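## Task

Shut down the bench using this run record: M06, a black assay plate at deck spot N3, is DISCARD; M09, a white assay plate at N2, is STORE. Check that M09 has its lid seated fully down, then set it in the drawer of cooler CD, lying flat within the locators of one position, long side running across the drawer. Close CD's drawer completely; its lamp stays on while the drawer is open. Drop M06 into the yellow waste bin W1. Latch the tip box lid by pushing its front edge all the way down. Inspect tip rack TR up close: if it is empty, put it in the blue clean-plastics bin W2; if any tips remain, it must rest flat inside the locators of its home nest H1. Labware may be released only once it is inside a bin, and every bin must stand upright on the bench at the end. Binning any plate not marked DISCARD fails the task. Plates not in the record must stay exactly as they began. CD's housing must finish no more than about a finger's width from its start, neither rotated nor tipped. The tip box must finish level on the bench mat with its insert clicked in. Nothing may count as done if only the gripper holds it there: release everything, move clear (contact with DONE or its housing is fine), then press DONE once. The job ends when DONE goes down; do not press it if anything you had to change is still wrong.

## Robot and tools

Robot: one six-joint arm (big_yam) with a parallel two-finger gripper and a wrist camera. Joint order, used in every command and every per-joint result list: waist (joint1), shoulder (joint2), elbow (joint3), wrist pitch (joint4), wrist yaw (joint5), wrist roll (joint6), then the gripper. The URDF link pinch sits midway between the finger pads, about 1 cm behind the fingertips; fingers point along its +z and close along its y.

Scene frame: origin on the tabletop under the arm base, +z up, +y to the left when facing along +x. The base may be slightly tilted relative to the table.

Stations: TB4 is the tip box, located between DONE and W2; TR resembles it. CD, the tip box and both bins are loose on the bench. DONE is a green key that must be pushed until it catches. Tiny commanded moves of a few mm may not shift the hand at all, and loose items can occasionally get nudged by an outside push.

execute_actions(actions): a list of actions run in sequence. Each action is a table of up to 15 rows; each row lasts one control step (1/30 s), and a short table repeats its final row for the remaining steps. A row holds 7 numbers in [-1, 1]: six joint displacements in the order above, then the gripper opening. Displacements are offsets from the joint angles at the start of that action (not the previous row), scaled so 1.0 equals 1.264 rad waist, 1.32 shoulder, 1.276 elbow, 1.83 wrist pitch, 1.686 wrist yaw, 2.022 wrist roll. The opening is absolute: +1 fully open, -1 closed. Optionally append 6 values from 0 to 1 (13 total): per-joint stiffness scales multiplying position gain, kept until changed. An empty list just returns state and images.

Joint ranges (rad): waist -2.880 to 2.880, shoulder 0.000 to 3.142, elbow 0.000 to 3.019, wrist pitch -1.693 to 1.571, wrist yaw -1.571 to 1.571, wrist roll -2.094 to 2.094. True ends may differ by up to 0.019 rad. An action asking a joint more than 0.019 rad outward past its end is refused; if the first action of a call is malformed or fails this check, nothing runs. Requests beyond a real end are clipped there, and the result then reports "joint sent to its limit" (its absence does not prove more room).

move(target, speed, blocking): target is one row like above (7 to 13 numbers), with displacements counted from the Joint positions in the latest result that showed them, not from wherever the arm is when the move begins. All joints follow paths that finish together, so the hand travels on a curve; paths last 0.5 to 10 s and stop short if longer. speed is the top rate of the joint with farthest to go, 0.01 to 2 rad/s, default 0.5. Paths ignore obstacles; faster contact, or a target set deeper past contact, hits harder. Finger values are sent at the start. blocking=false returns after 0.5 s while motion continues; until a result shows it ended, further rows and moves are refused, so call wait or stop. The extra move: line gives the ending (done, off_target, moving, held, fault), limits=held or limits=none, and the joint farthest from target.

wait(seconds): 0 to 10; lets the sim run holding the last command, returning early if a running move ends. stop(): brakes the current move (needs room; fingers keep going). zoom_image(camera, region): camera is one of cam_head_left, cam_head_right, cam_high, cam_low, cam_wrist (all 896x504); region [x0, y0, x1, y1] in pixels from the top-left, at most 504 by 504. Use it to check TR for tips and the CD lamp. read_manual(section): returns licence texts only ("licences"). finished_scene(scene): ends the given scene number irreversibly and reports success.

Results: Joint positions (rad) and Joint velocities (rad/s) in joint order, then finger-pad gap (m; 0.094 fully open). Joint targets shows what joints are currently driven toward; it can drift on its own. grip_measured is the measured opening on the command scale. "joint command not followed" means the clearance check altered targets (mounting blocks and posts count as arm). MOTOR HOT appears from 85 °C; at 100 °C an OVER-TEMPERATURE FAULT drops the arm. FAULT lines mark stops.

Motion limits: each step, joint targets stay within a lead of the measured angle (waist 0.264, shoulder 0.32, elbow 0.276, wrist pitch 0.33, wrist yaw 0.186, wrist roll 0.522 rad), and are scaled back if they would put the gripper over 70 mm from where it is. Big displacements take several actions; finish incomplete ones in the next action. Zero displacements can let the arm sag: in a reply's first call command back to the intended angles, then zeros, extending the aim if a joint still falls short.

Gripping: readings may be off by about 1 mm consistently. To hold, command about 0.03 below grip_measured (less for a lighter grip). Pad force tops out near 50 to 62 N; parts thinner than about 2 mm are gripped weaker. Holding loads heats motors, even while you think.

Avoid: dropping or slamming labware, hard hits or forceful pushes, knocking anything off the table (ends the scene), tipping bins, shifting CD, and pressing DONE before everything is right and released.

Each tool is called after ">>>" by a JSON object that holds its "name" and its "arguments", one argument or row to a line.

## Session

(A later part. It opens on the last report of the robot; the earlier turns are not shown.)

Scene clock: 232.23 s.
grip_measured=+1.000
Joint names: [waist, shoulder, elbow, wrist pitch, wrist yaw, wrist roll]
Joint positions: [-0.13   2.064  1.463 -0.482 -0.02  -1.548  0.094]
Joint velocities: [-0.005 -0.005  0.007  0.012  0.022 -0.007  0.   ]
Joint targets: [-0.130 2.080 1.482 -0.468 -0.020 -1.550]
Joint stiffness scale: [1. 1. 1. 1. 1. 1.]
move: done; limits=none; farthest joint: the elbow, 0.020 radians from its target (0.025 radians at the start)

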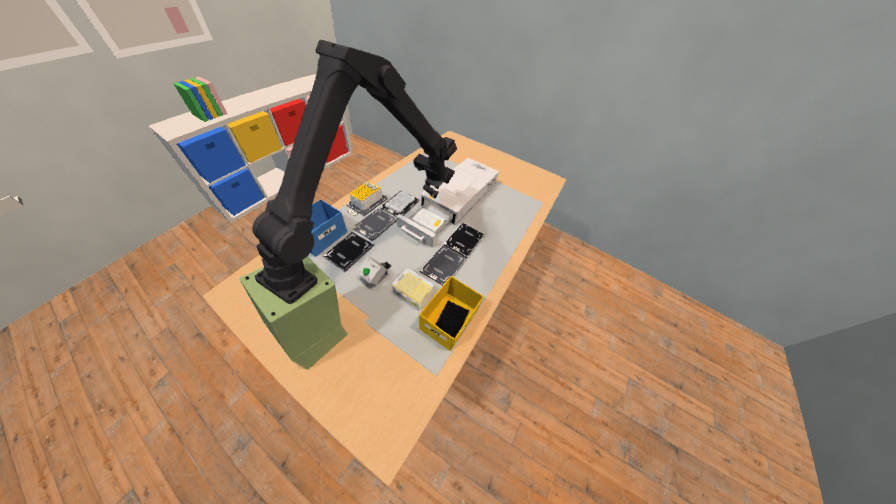

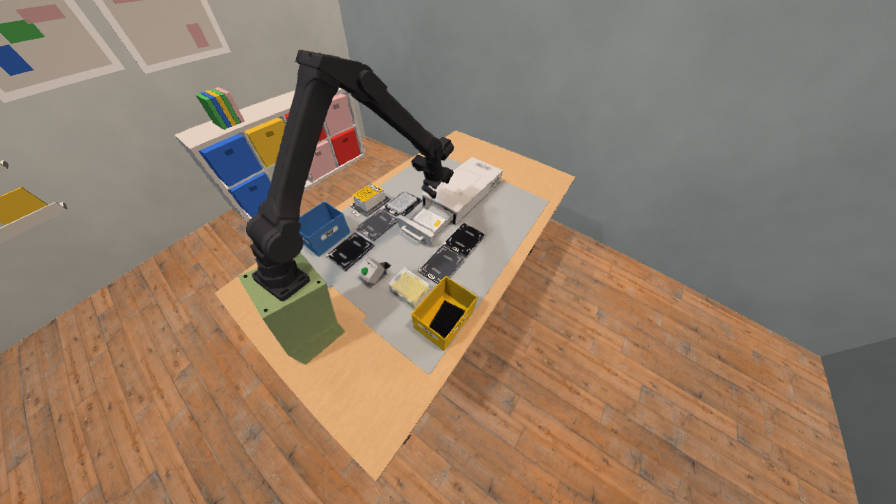

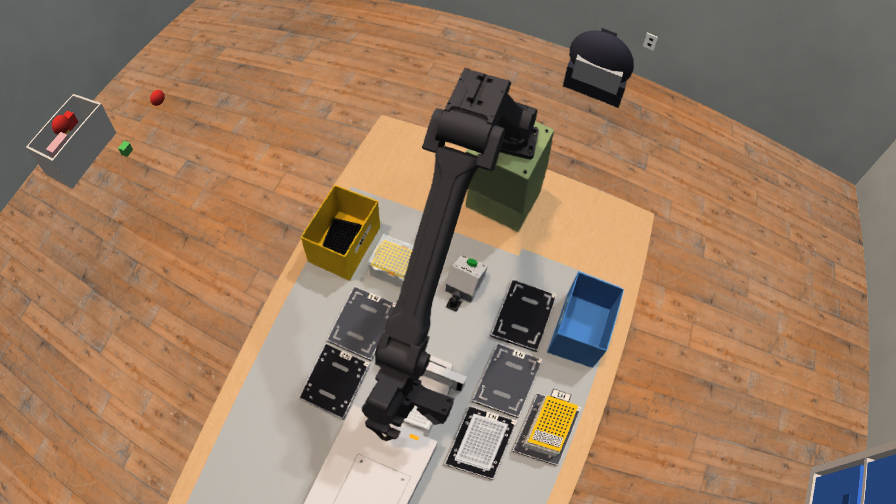

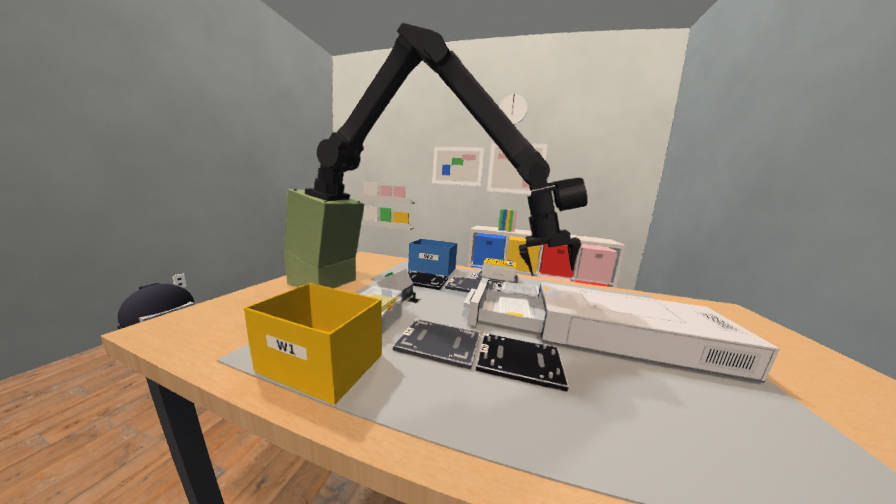

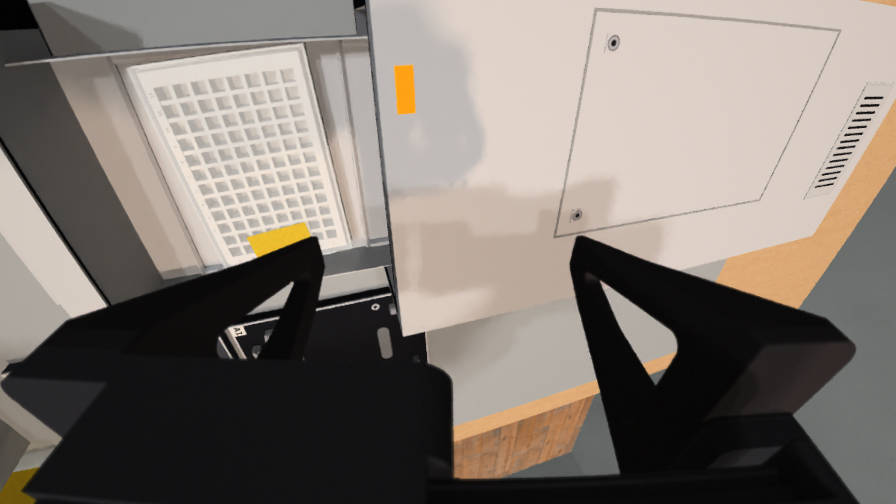

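>>> {"name": "zoom_image", "arguments": {
  "camera": "cam_low",
  "region": [450,260,570,340]
}}

>>> {"name": "move", "arguments": {
  "target": [0,0,0.0,-0.19,0,0,-1.0]
}}

Region (450, 260, 570, 340) of cam_low's 896x504 image, scaled by 4.200, with more detail than that image has.

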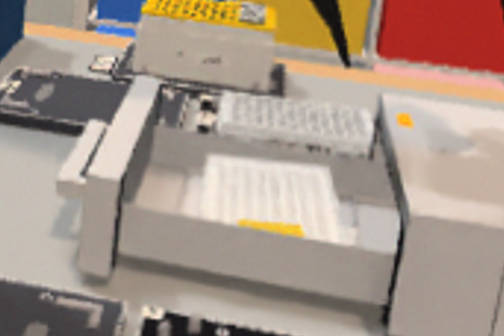

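Scene clock: 235.63 s.
grip_measured=-0.987
Joint names: [waist, shoulder, elbow, wrist pitch, wrist yaw, wrist roll]
Joint positions: [-0.13   2.064  1.463 -0.814 -0.02  -1.548  0.001]
Joint velocities: [-0.005 -0.005  0.012 -0.007  0.007  0.022  0.001]
Joint targets: [-0.130 2.064 1.463 -0.829 -0.020 -1.548]
Joint stiffness scale: [1. 1. 1. 1. 1. 1.]
move: done; limits=none; farthest joint: the wrist pitch, 0.016 radians from its target (0.348 radians at the start)

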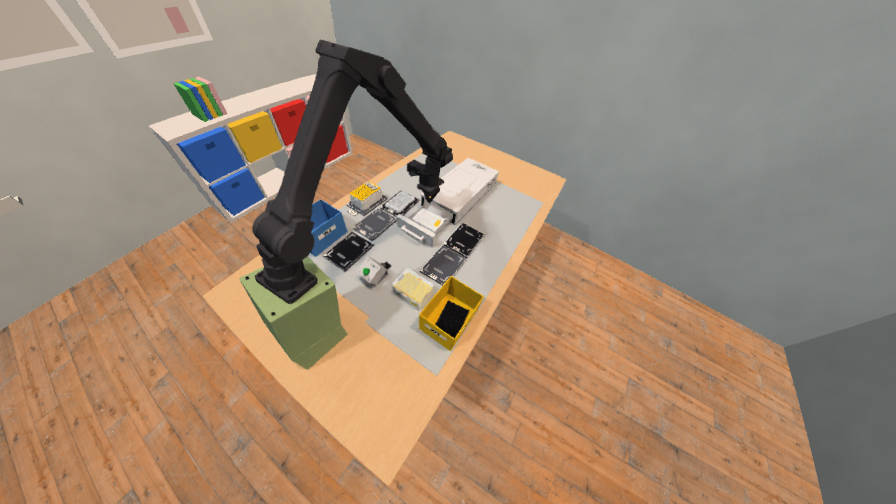

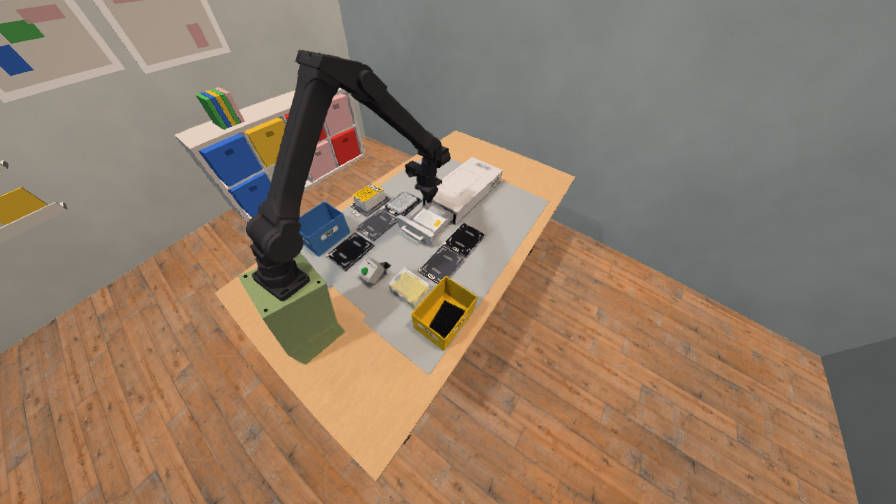

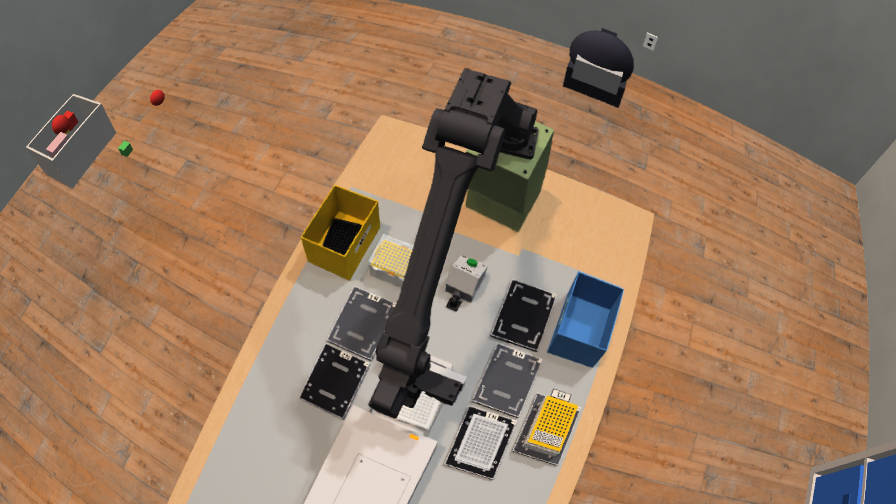

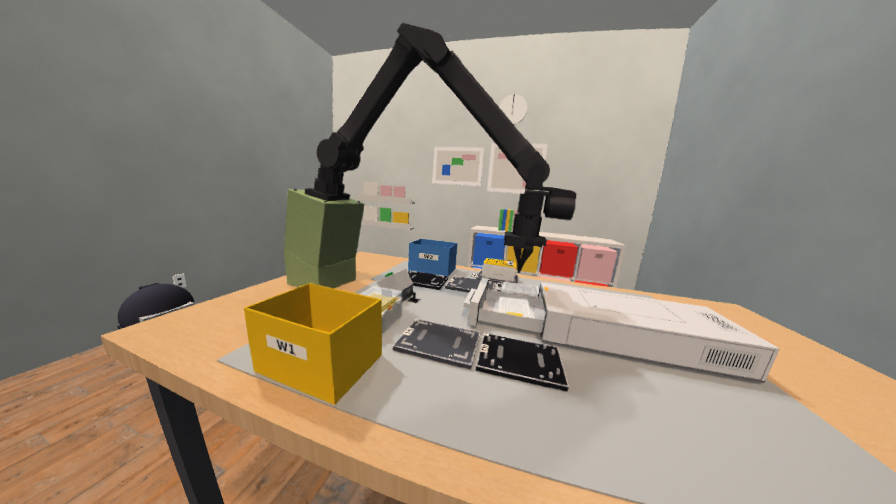

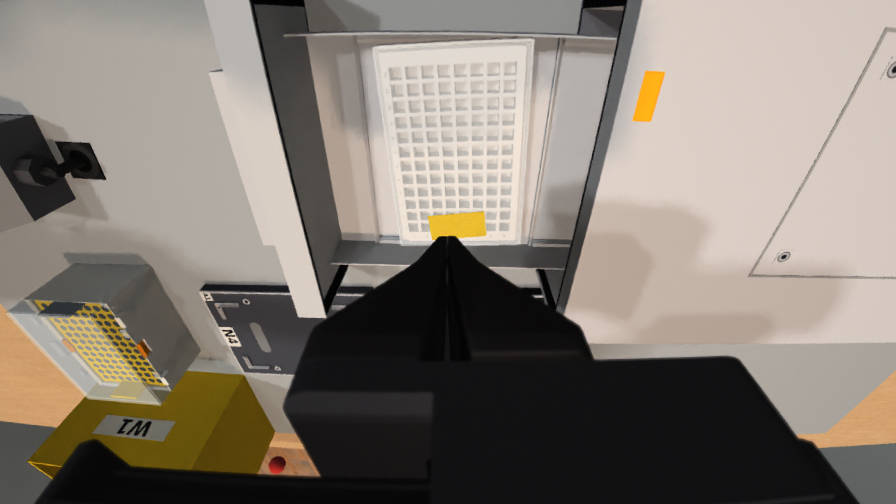

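>>> {"name": "zoom_image", "arguments": {
  "camera": "cam_wrist",
  "region": [300,10,620,270]
}}

Region (300, 10, 620, 270) of cam_wrist's 896x504 image, scaled by 1.575, with more detail than that image has; it fills the top 410 rows of this view, and the rest is white.

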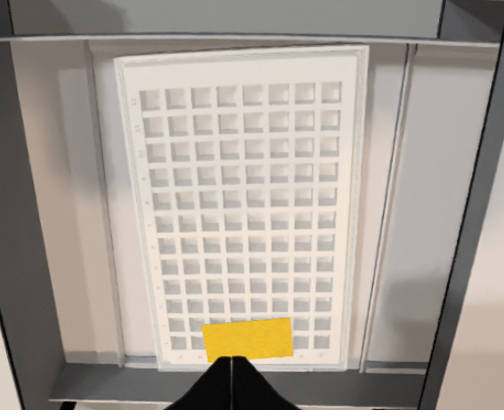

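>>> {"name": "move", "arguments": {
  "target": [0,0.137,0.067,0.06,0,0,1.0],
  "speed": 0.3
}}

Scene clock: 249.17 s.
grip_measured=+1.000
Joint names: [waist, shoulder, elbow, wrist pitch, wrist yaw, wrist roll]
Joint positions: [-0.13   2.227  1.521 -0.719 -0.02  -1.548  0.094]
Joint velocities: [-0.005 -0.015  0.007  0.007 -0.022 -0.037  0.   ]
Joint targets: [-0.130 2.245 1.549 -0.704 -0.020 -1.548]
Joint stiffness scale: [1. 1. 1. 1. 1. 1.]
move: off_target; limits=none; farthest joint: the elbow, 0.028 radians from its target (0.086 radians at the start)

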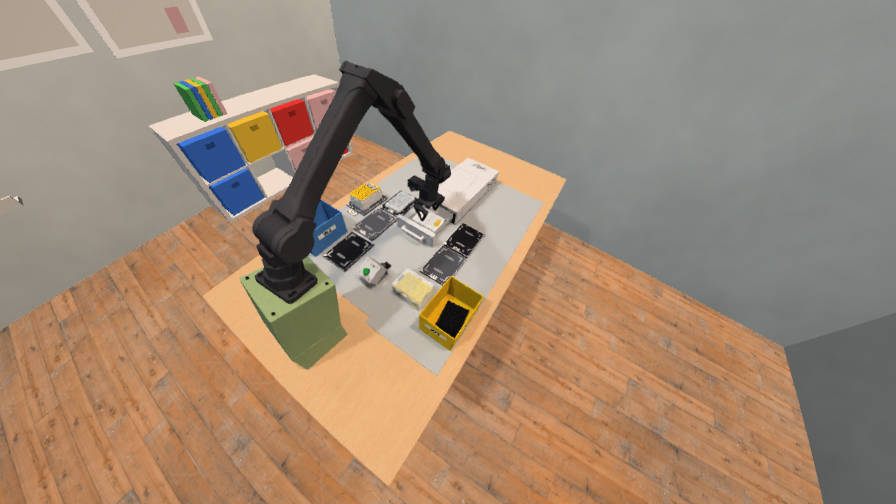

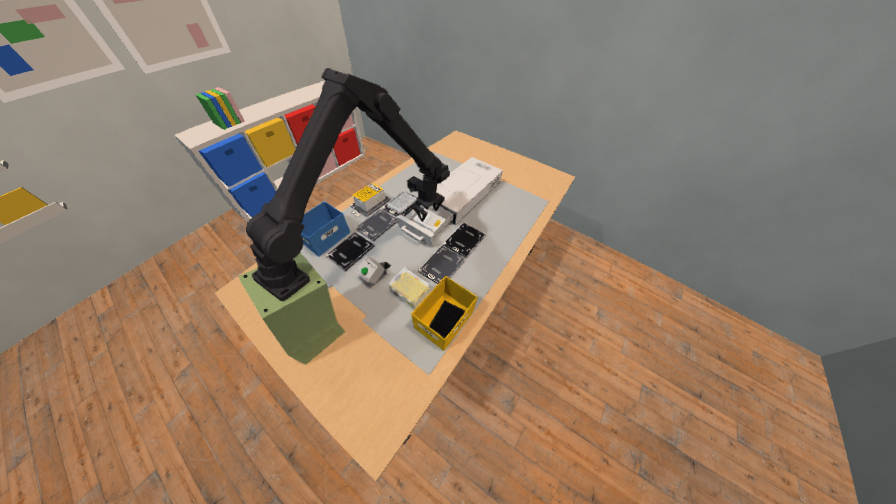

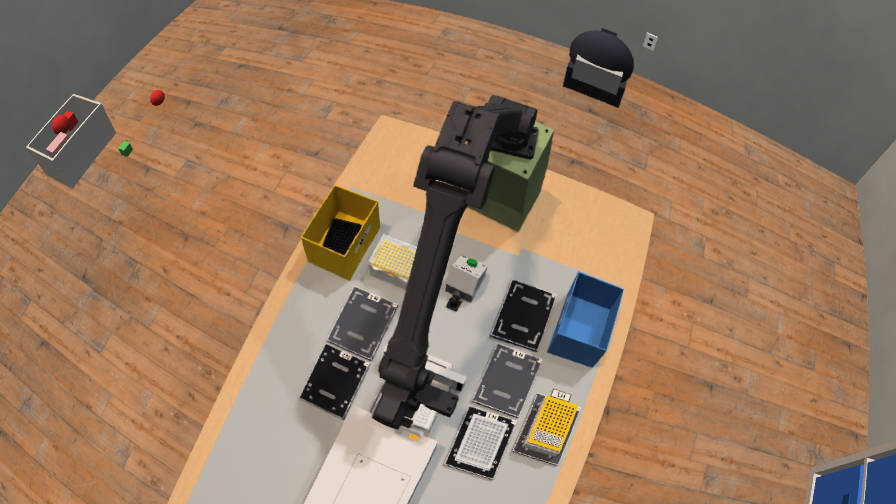

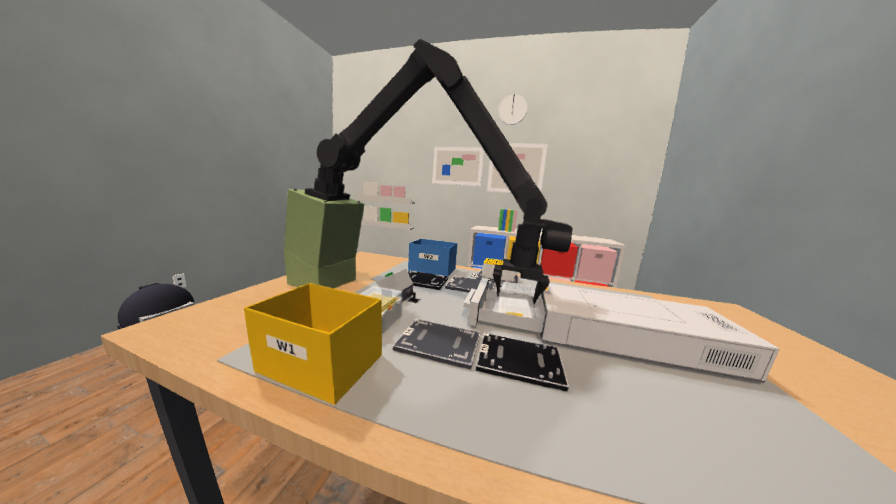

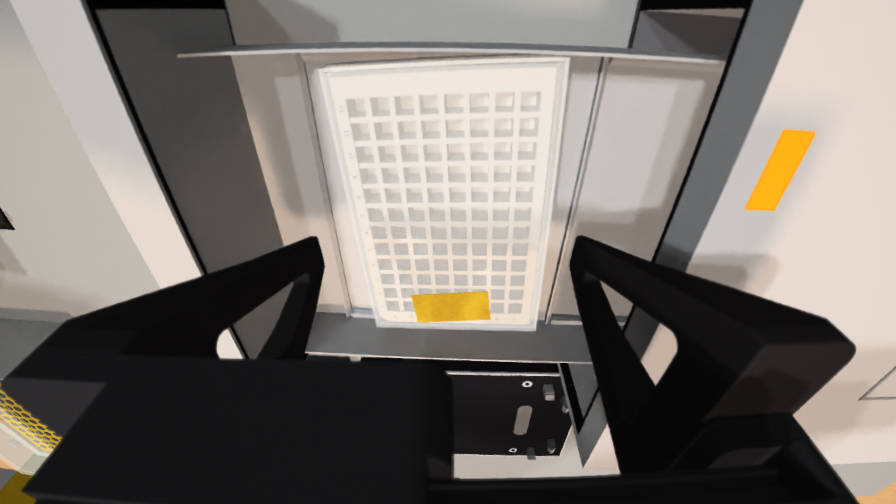

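>>> {"name": "move", "arguments": {
  "target": [0,0.066,0.047,0.029,0,0,1.0],
  "speed": 0.1
}}

Scene clock: 254.00 s.
grip_measured=+1.000
Joint names: [waist, shoulder, elbow, wrist pitch, wrist yaw, wrist roll]
Joint positions: [-0.13   2.282  1.542 -0.692 -0.02  -1.548  0.094]
Joint velocities: [ 0.005 -0.015  0.007  0.007 -0.095 -0.066  0.   ]
Joint targets: [-0.130 2.314 1.581 -0.666 -0.020 -1.549]
Joint stiffness scale: [1. 1. 1. 1. 1. 1.]
move: off_target; limits=none; farthest joint: the elbow, 0.039 radians from its target (0.060 radians at the start)

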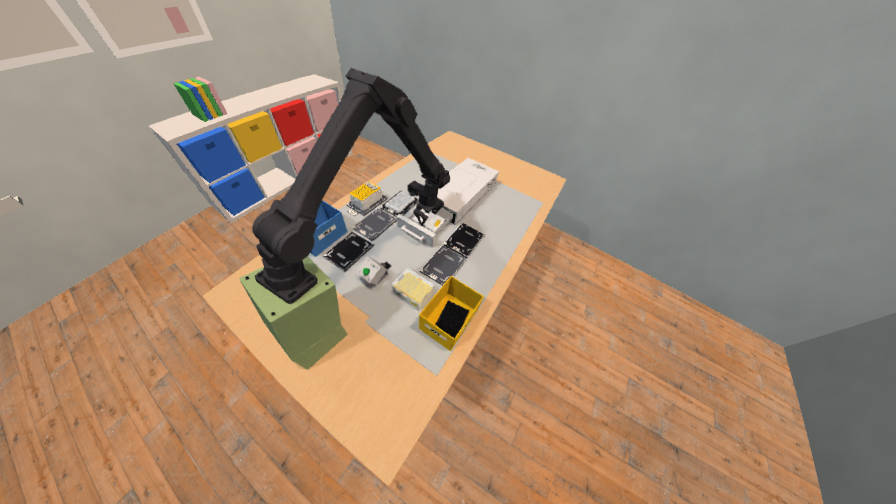

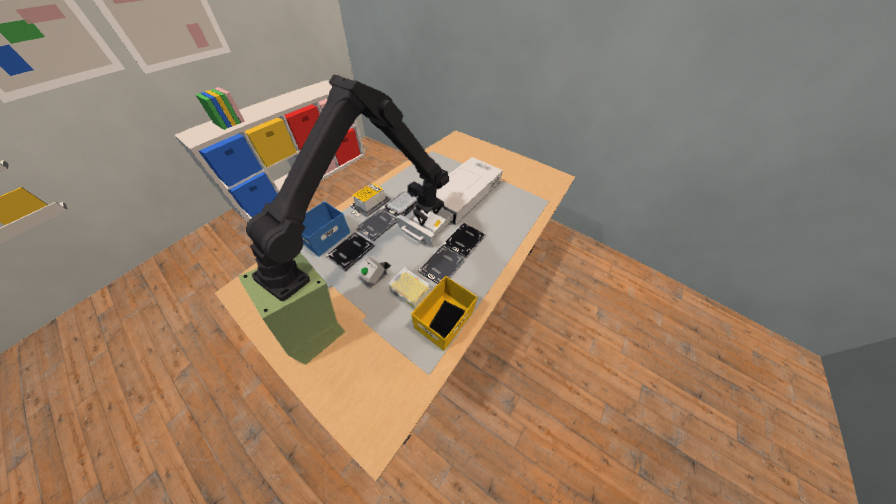

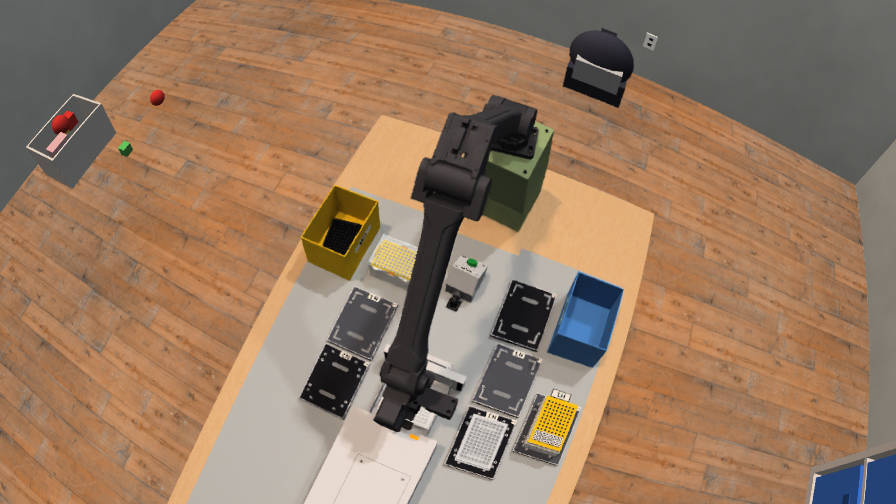

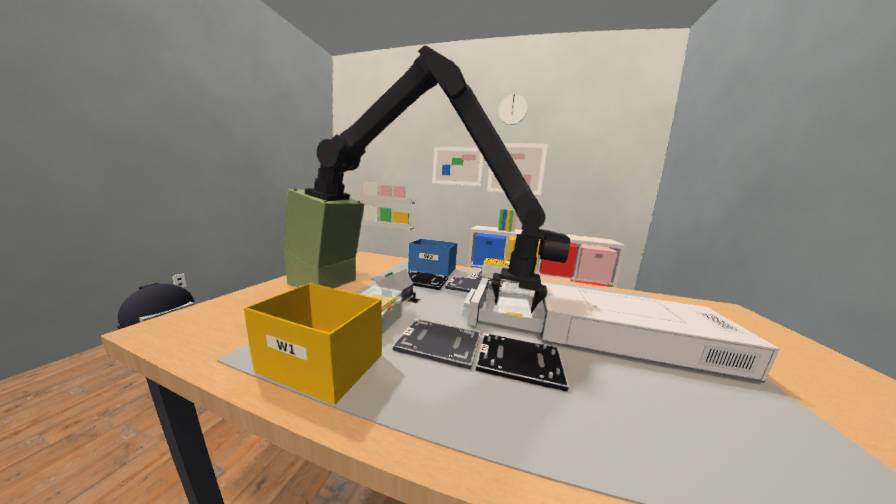

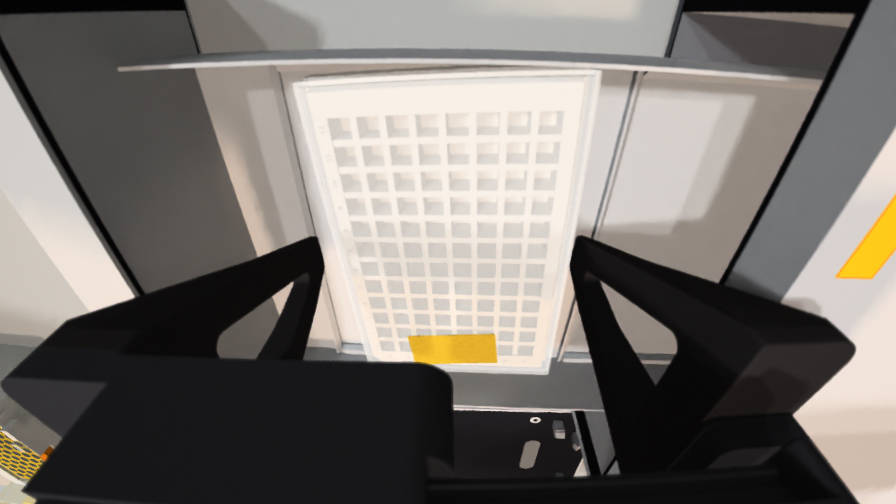

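>>> {"name": "move", "arguments": {
  "target": [0,-0.008,-0.05,0.034,0,0,1.0],
  "speed": 0.06
}}

Scene clock: 257.97 s.
grip_measured=+1.000
Joint names: [waist, shoulder, elbow, wrist pitch, wrist yaw, wrist roll]
Joint positions: [-0.13   2.277  1.488 -0.643 -0.02  -1.548  0.094]
Joint velocities: [-0.024 -0.015 -0.027  0.007 -0.037  0.051  0.   ]
Joint targets: [-0.130 2.272 1.478 -0.629 -0.020 -1.548]
Joint stiffness scale: [1. 1. 1. 1. 1. 1.]
move: done; limits=none; farthest joint: the wrist pitch, 0.013 radians from its target (0.062 radians at the start)

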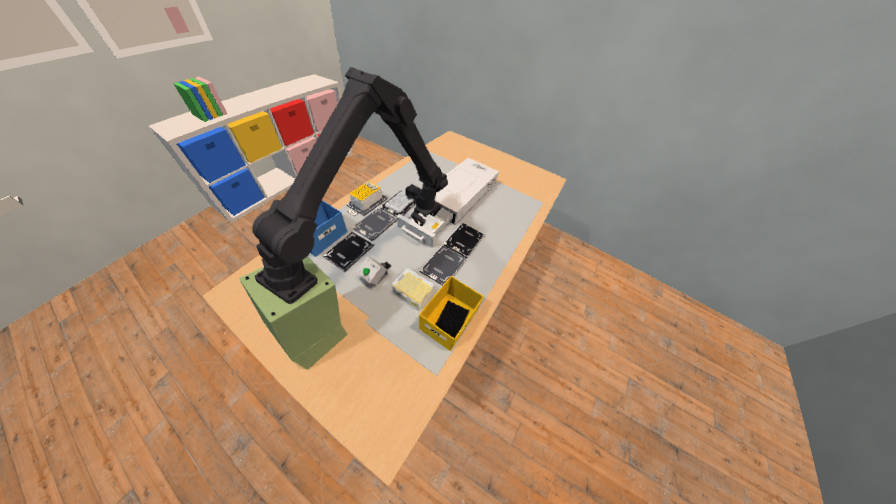

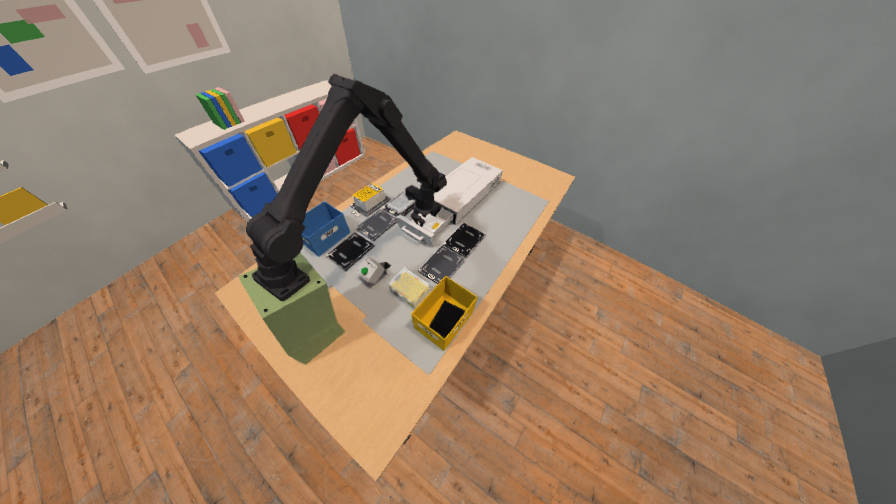

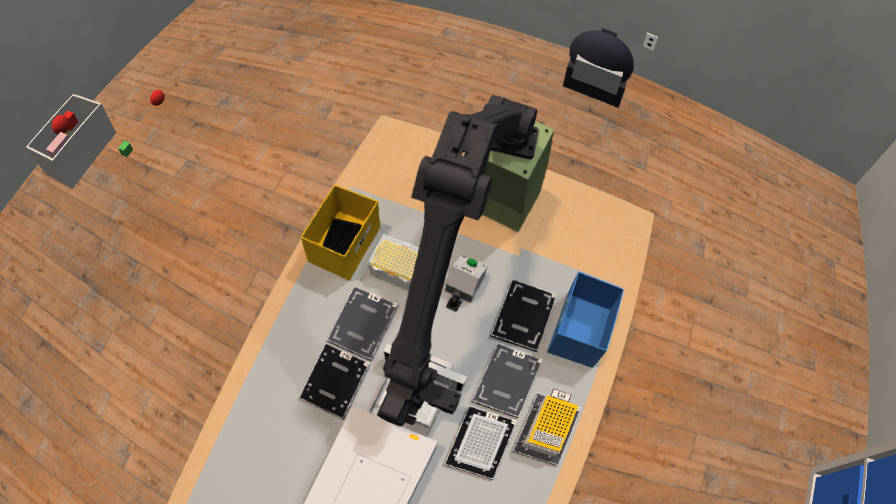

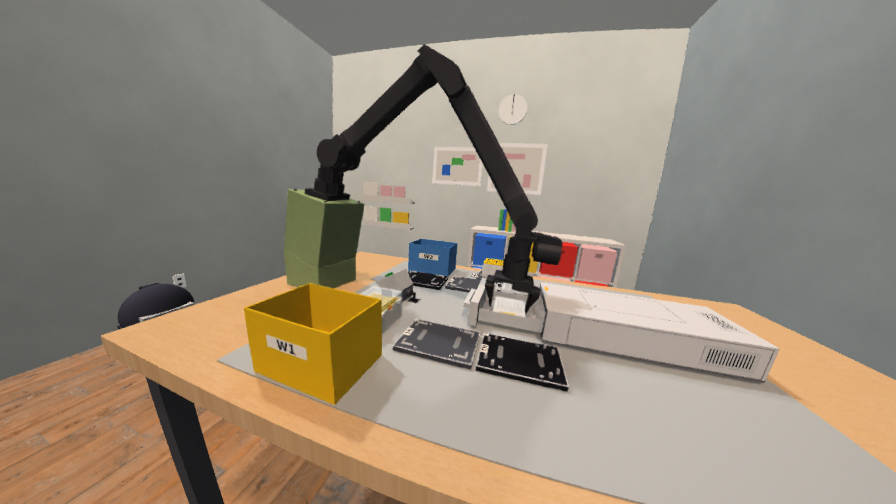

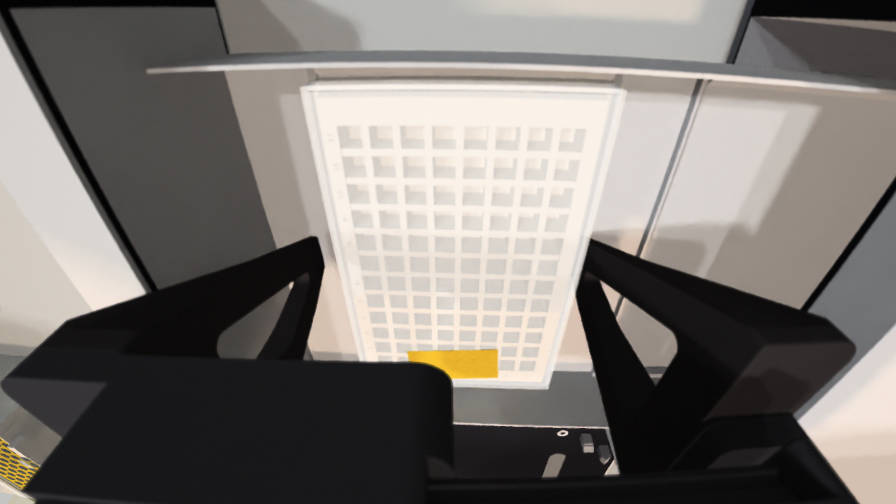

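Looks flat now. Back off 4 mm, then lift.

>>> {"name": "move", "arguments": {
  "target": [0,-0.004,0.03,-0.014,0,0,1.0],
  "speed": 0.1
}}

>>> {"name": "move", "arguments": {
  "target": [0,-0.115,-0.02,-0.065,0,0,1.0],
  "speed": 0.2
}}

>>> {"name": "zoom_image", "arguments": {
  "camera": "cam_wrist",
  "region": [280,20,640,330]
}}

>>> {"name": "zoom_image", "arguments": {
  "camera": "cam_low",
  "region": [450,260,570,340]
}}

Scene clock: 262.90 s.
grip_measured=+1.000
Joint names: [waist, shoulder, elbow, wrist pitch, wrist yaw, wrist roll]
Joint positions: [-0.13   2.277  1.5   -0.653 -0.02  -1.548  0.094]
Joint velocities: [-0.015 -0.005 -0.012 -0.007  0.007  0.007  0.   ]
Joint targets: [-0.130 2.272 1.526 -0.669 -0.020 -1.548]
Joint stiffness scale: [1. 1. 1. 1. 1. 1.]
move: off_target; limits=none; farthest joint: the elbow, 0.026 radians from its target (0.039 radians at the start)

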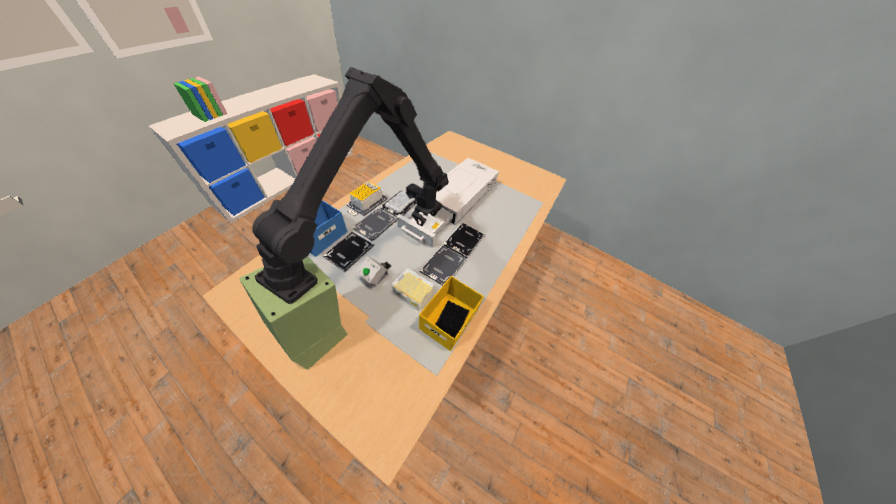

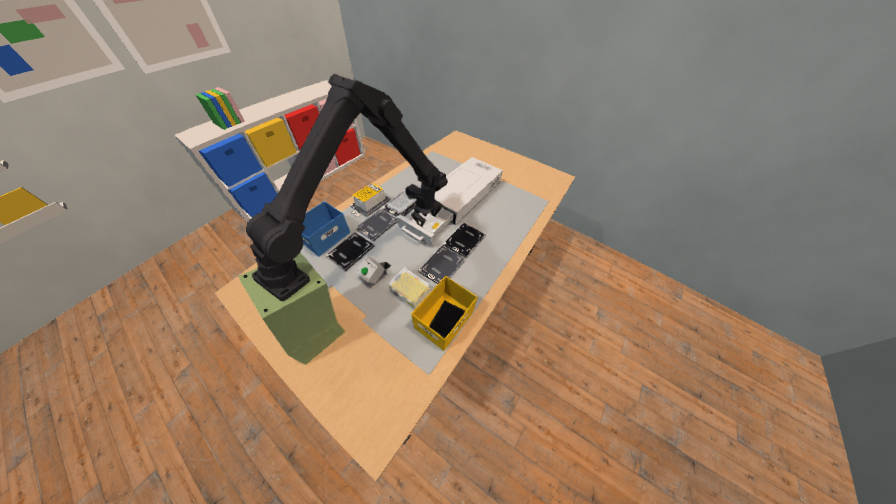

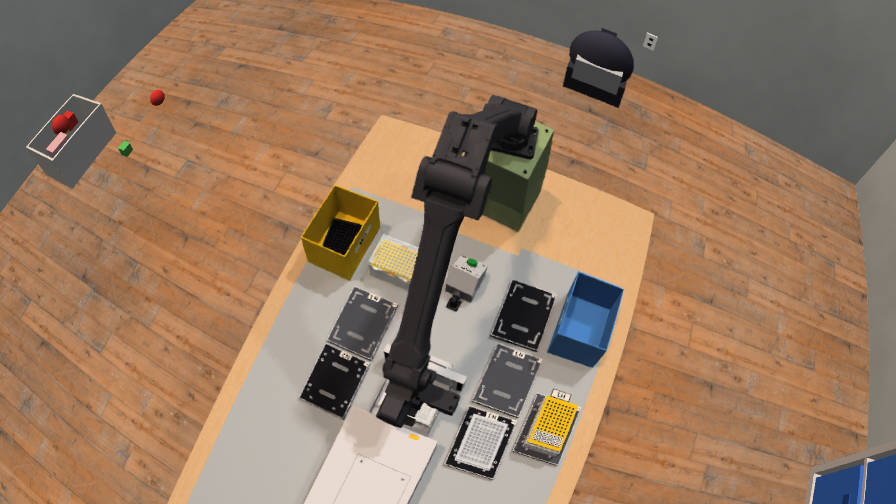

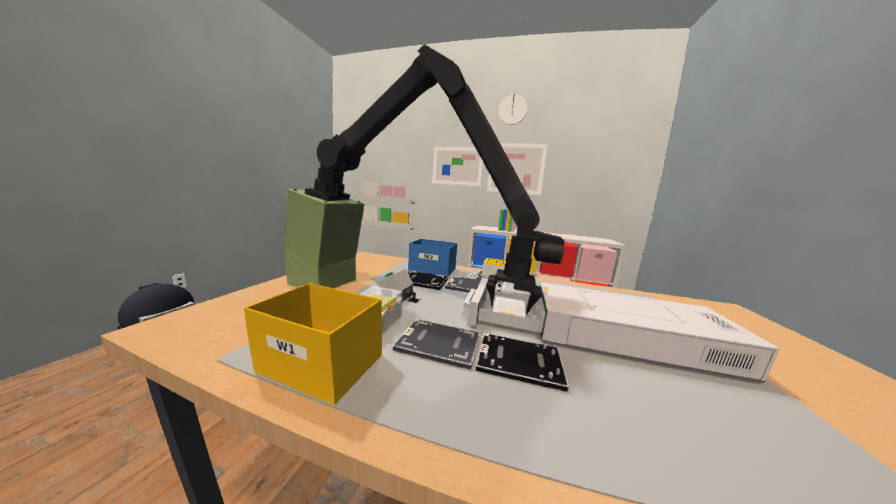

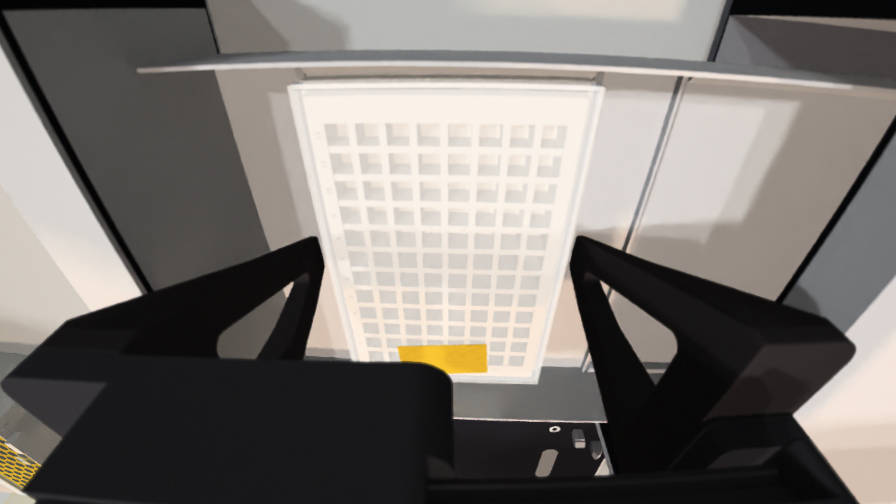

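Scene clock: 264.17 s.
grip_measured=+1.000
Joint names: [waist, shoulder, elbow, wrist pitch, wrist yaw, wrist roll]
Joint positions: [-0.13   2.125  1.482 -0.755 -0.02  -1.548  0.094]
Joint velocities: [-0.005 -0.005 -0.002 -0.002 -0.022 -0.051  0.   ]
Joint targets: [-0.130 2.125 1.475 -0.772 -0.020 -1.548]
Joint stiffness scale: [1. 1. 1. 1. 1. 1.]
move: done; limits=none; farthest joint: the wrist pitch, 0.017 radians from its target (0.119 radians at the start)

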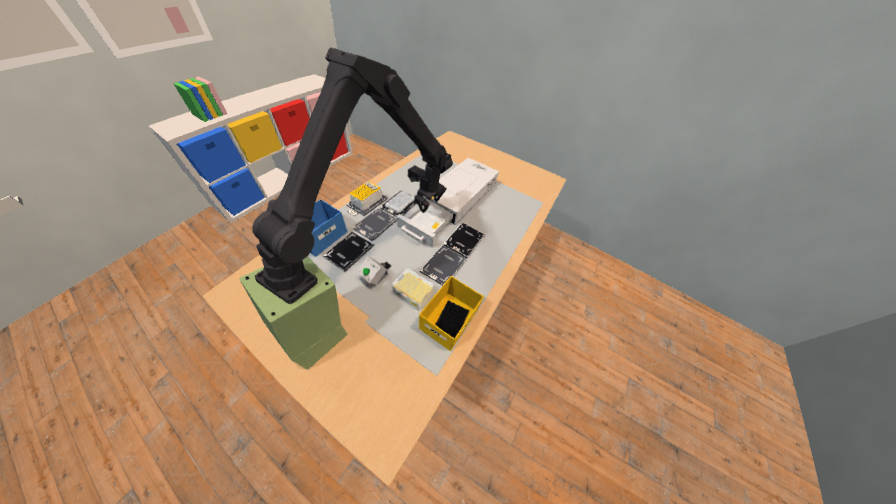

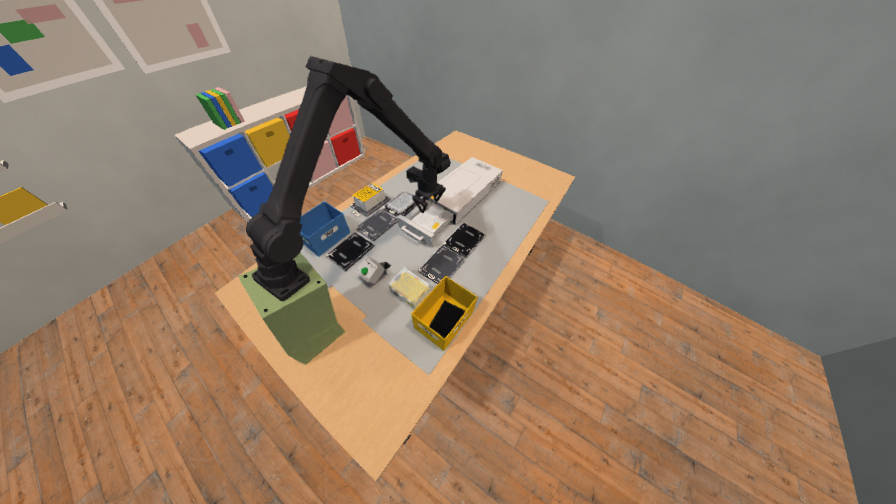

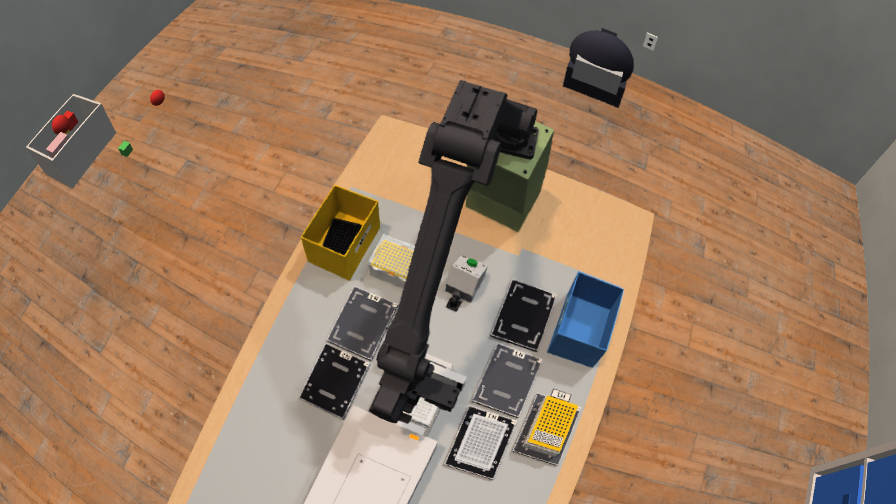

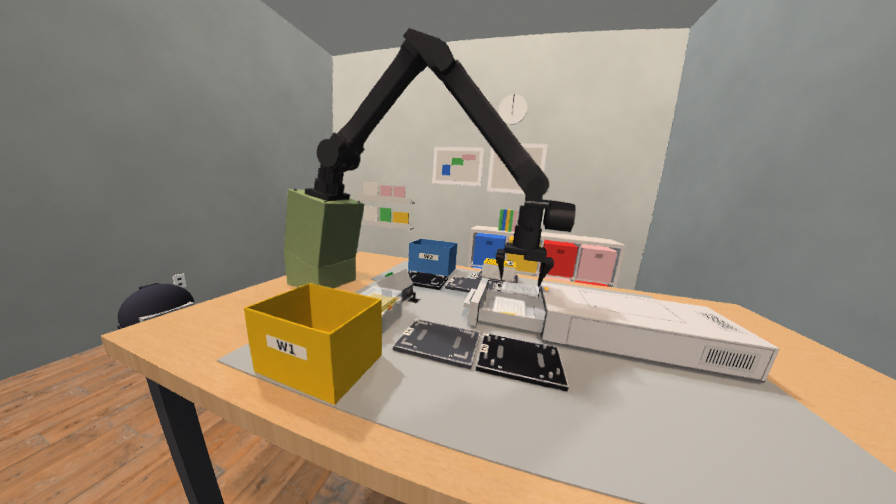

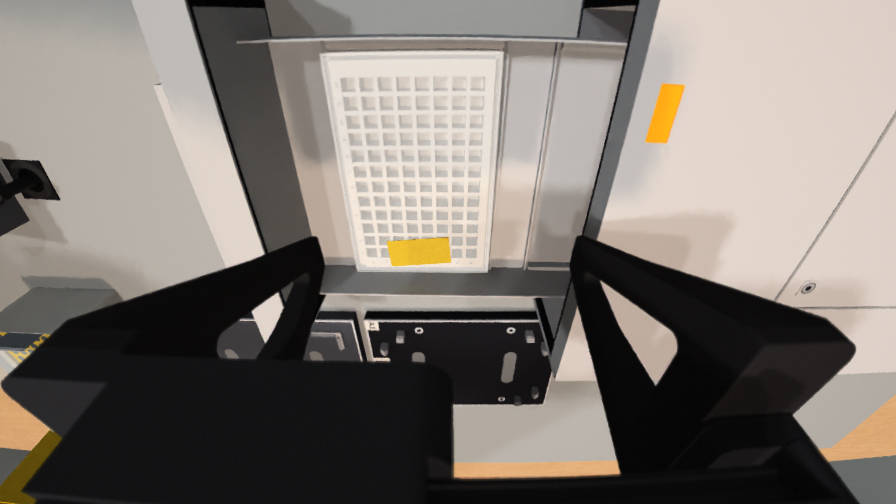

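Region (280, 20, 640, 330) of cam_wrist's 896x504 image, scaled by 1.400, with more detail than that image has; it fills the top 434 rows of this view, and the rest is white.

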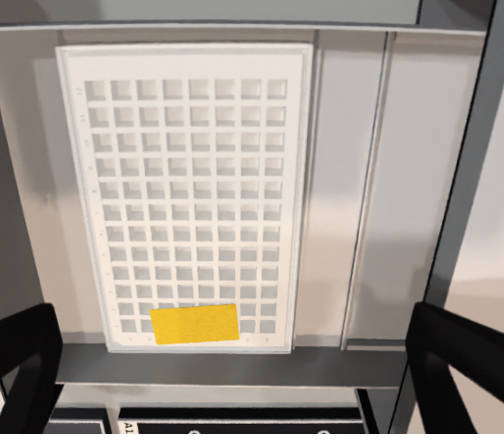

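Region (450, 260, 570, 340) of cam_low's 896x504 image, scaled by 4.200, with more detail than that image has.

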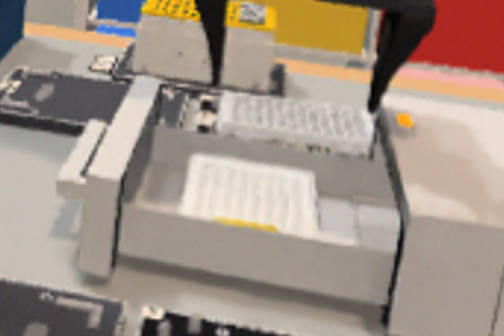

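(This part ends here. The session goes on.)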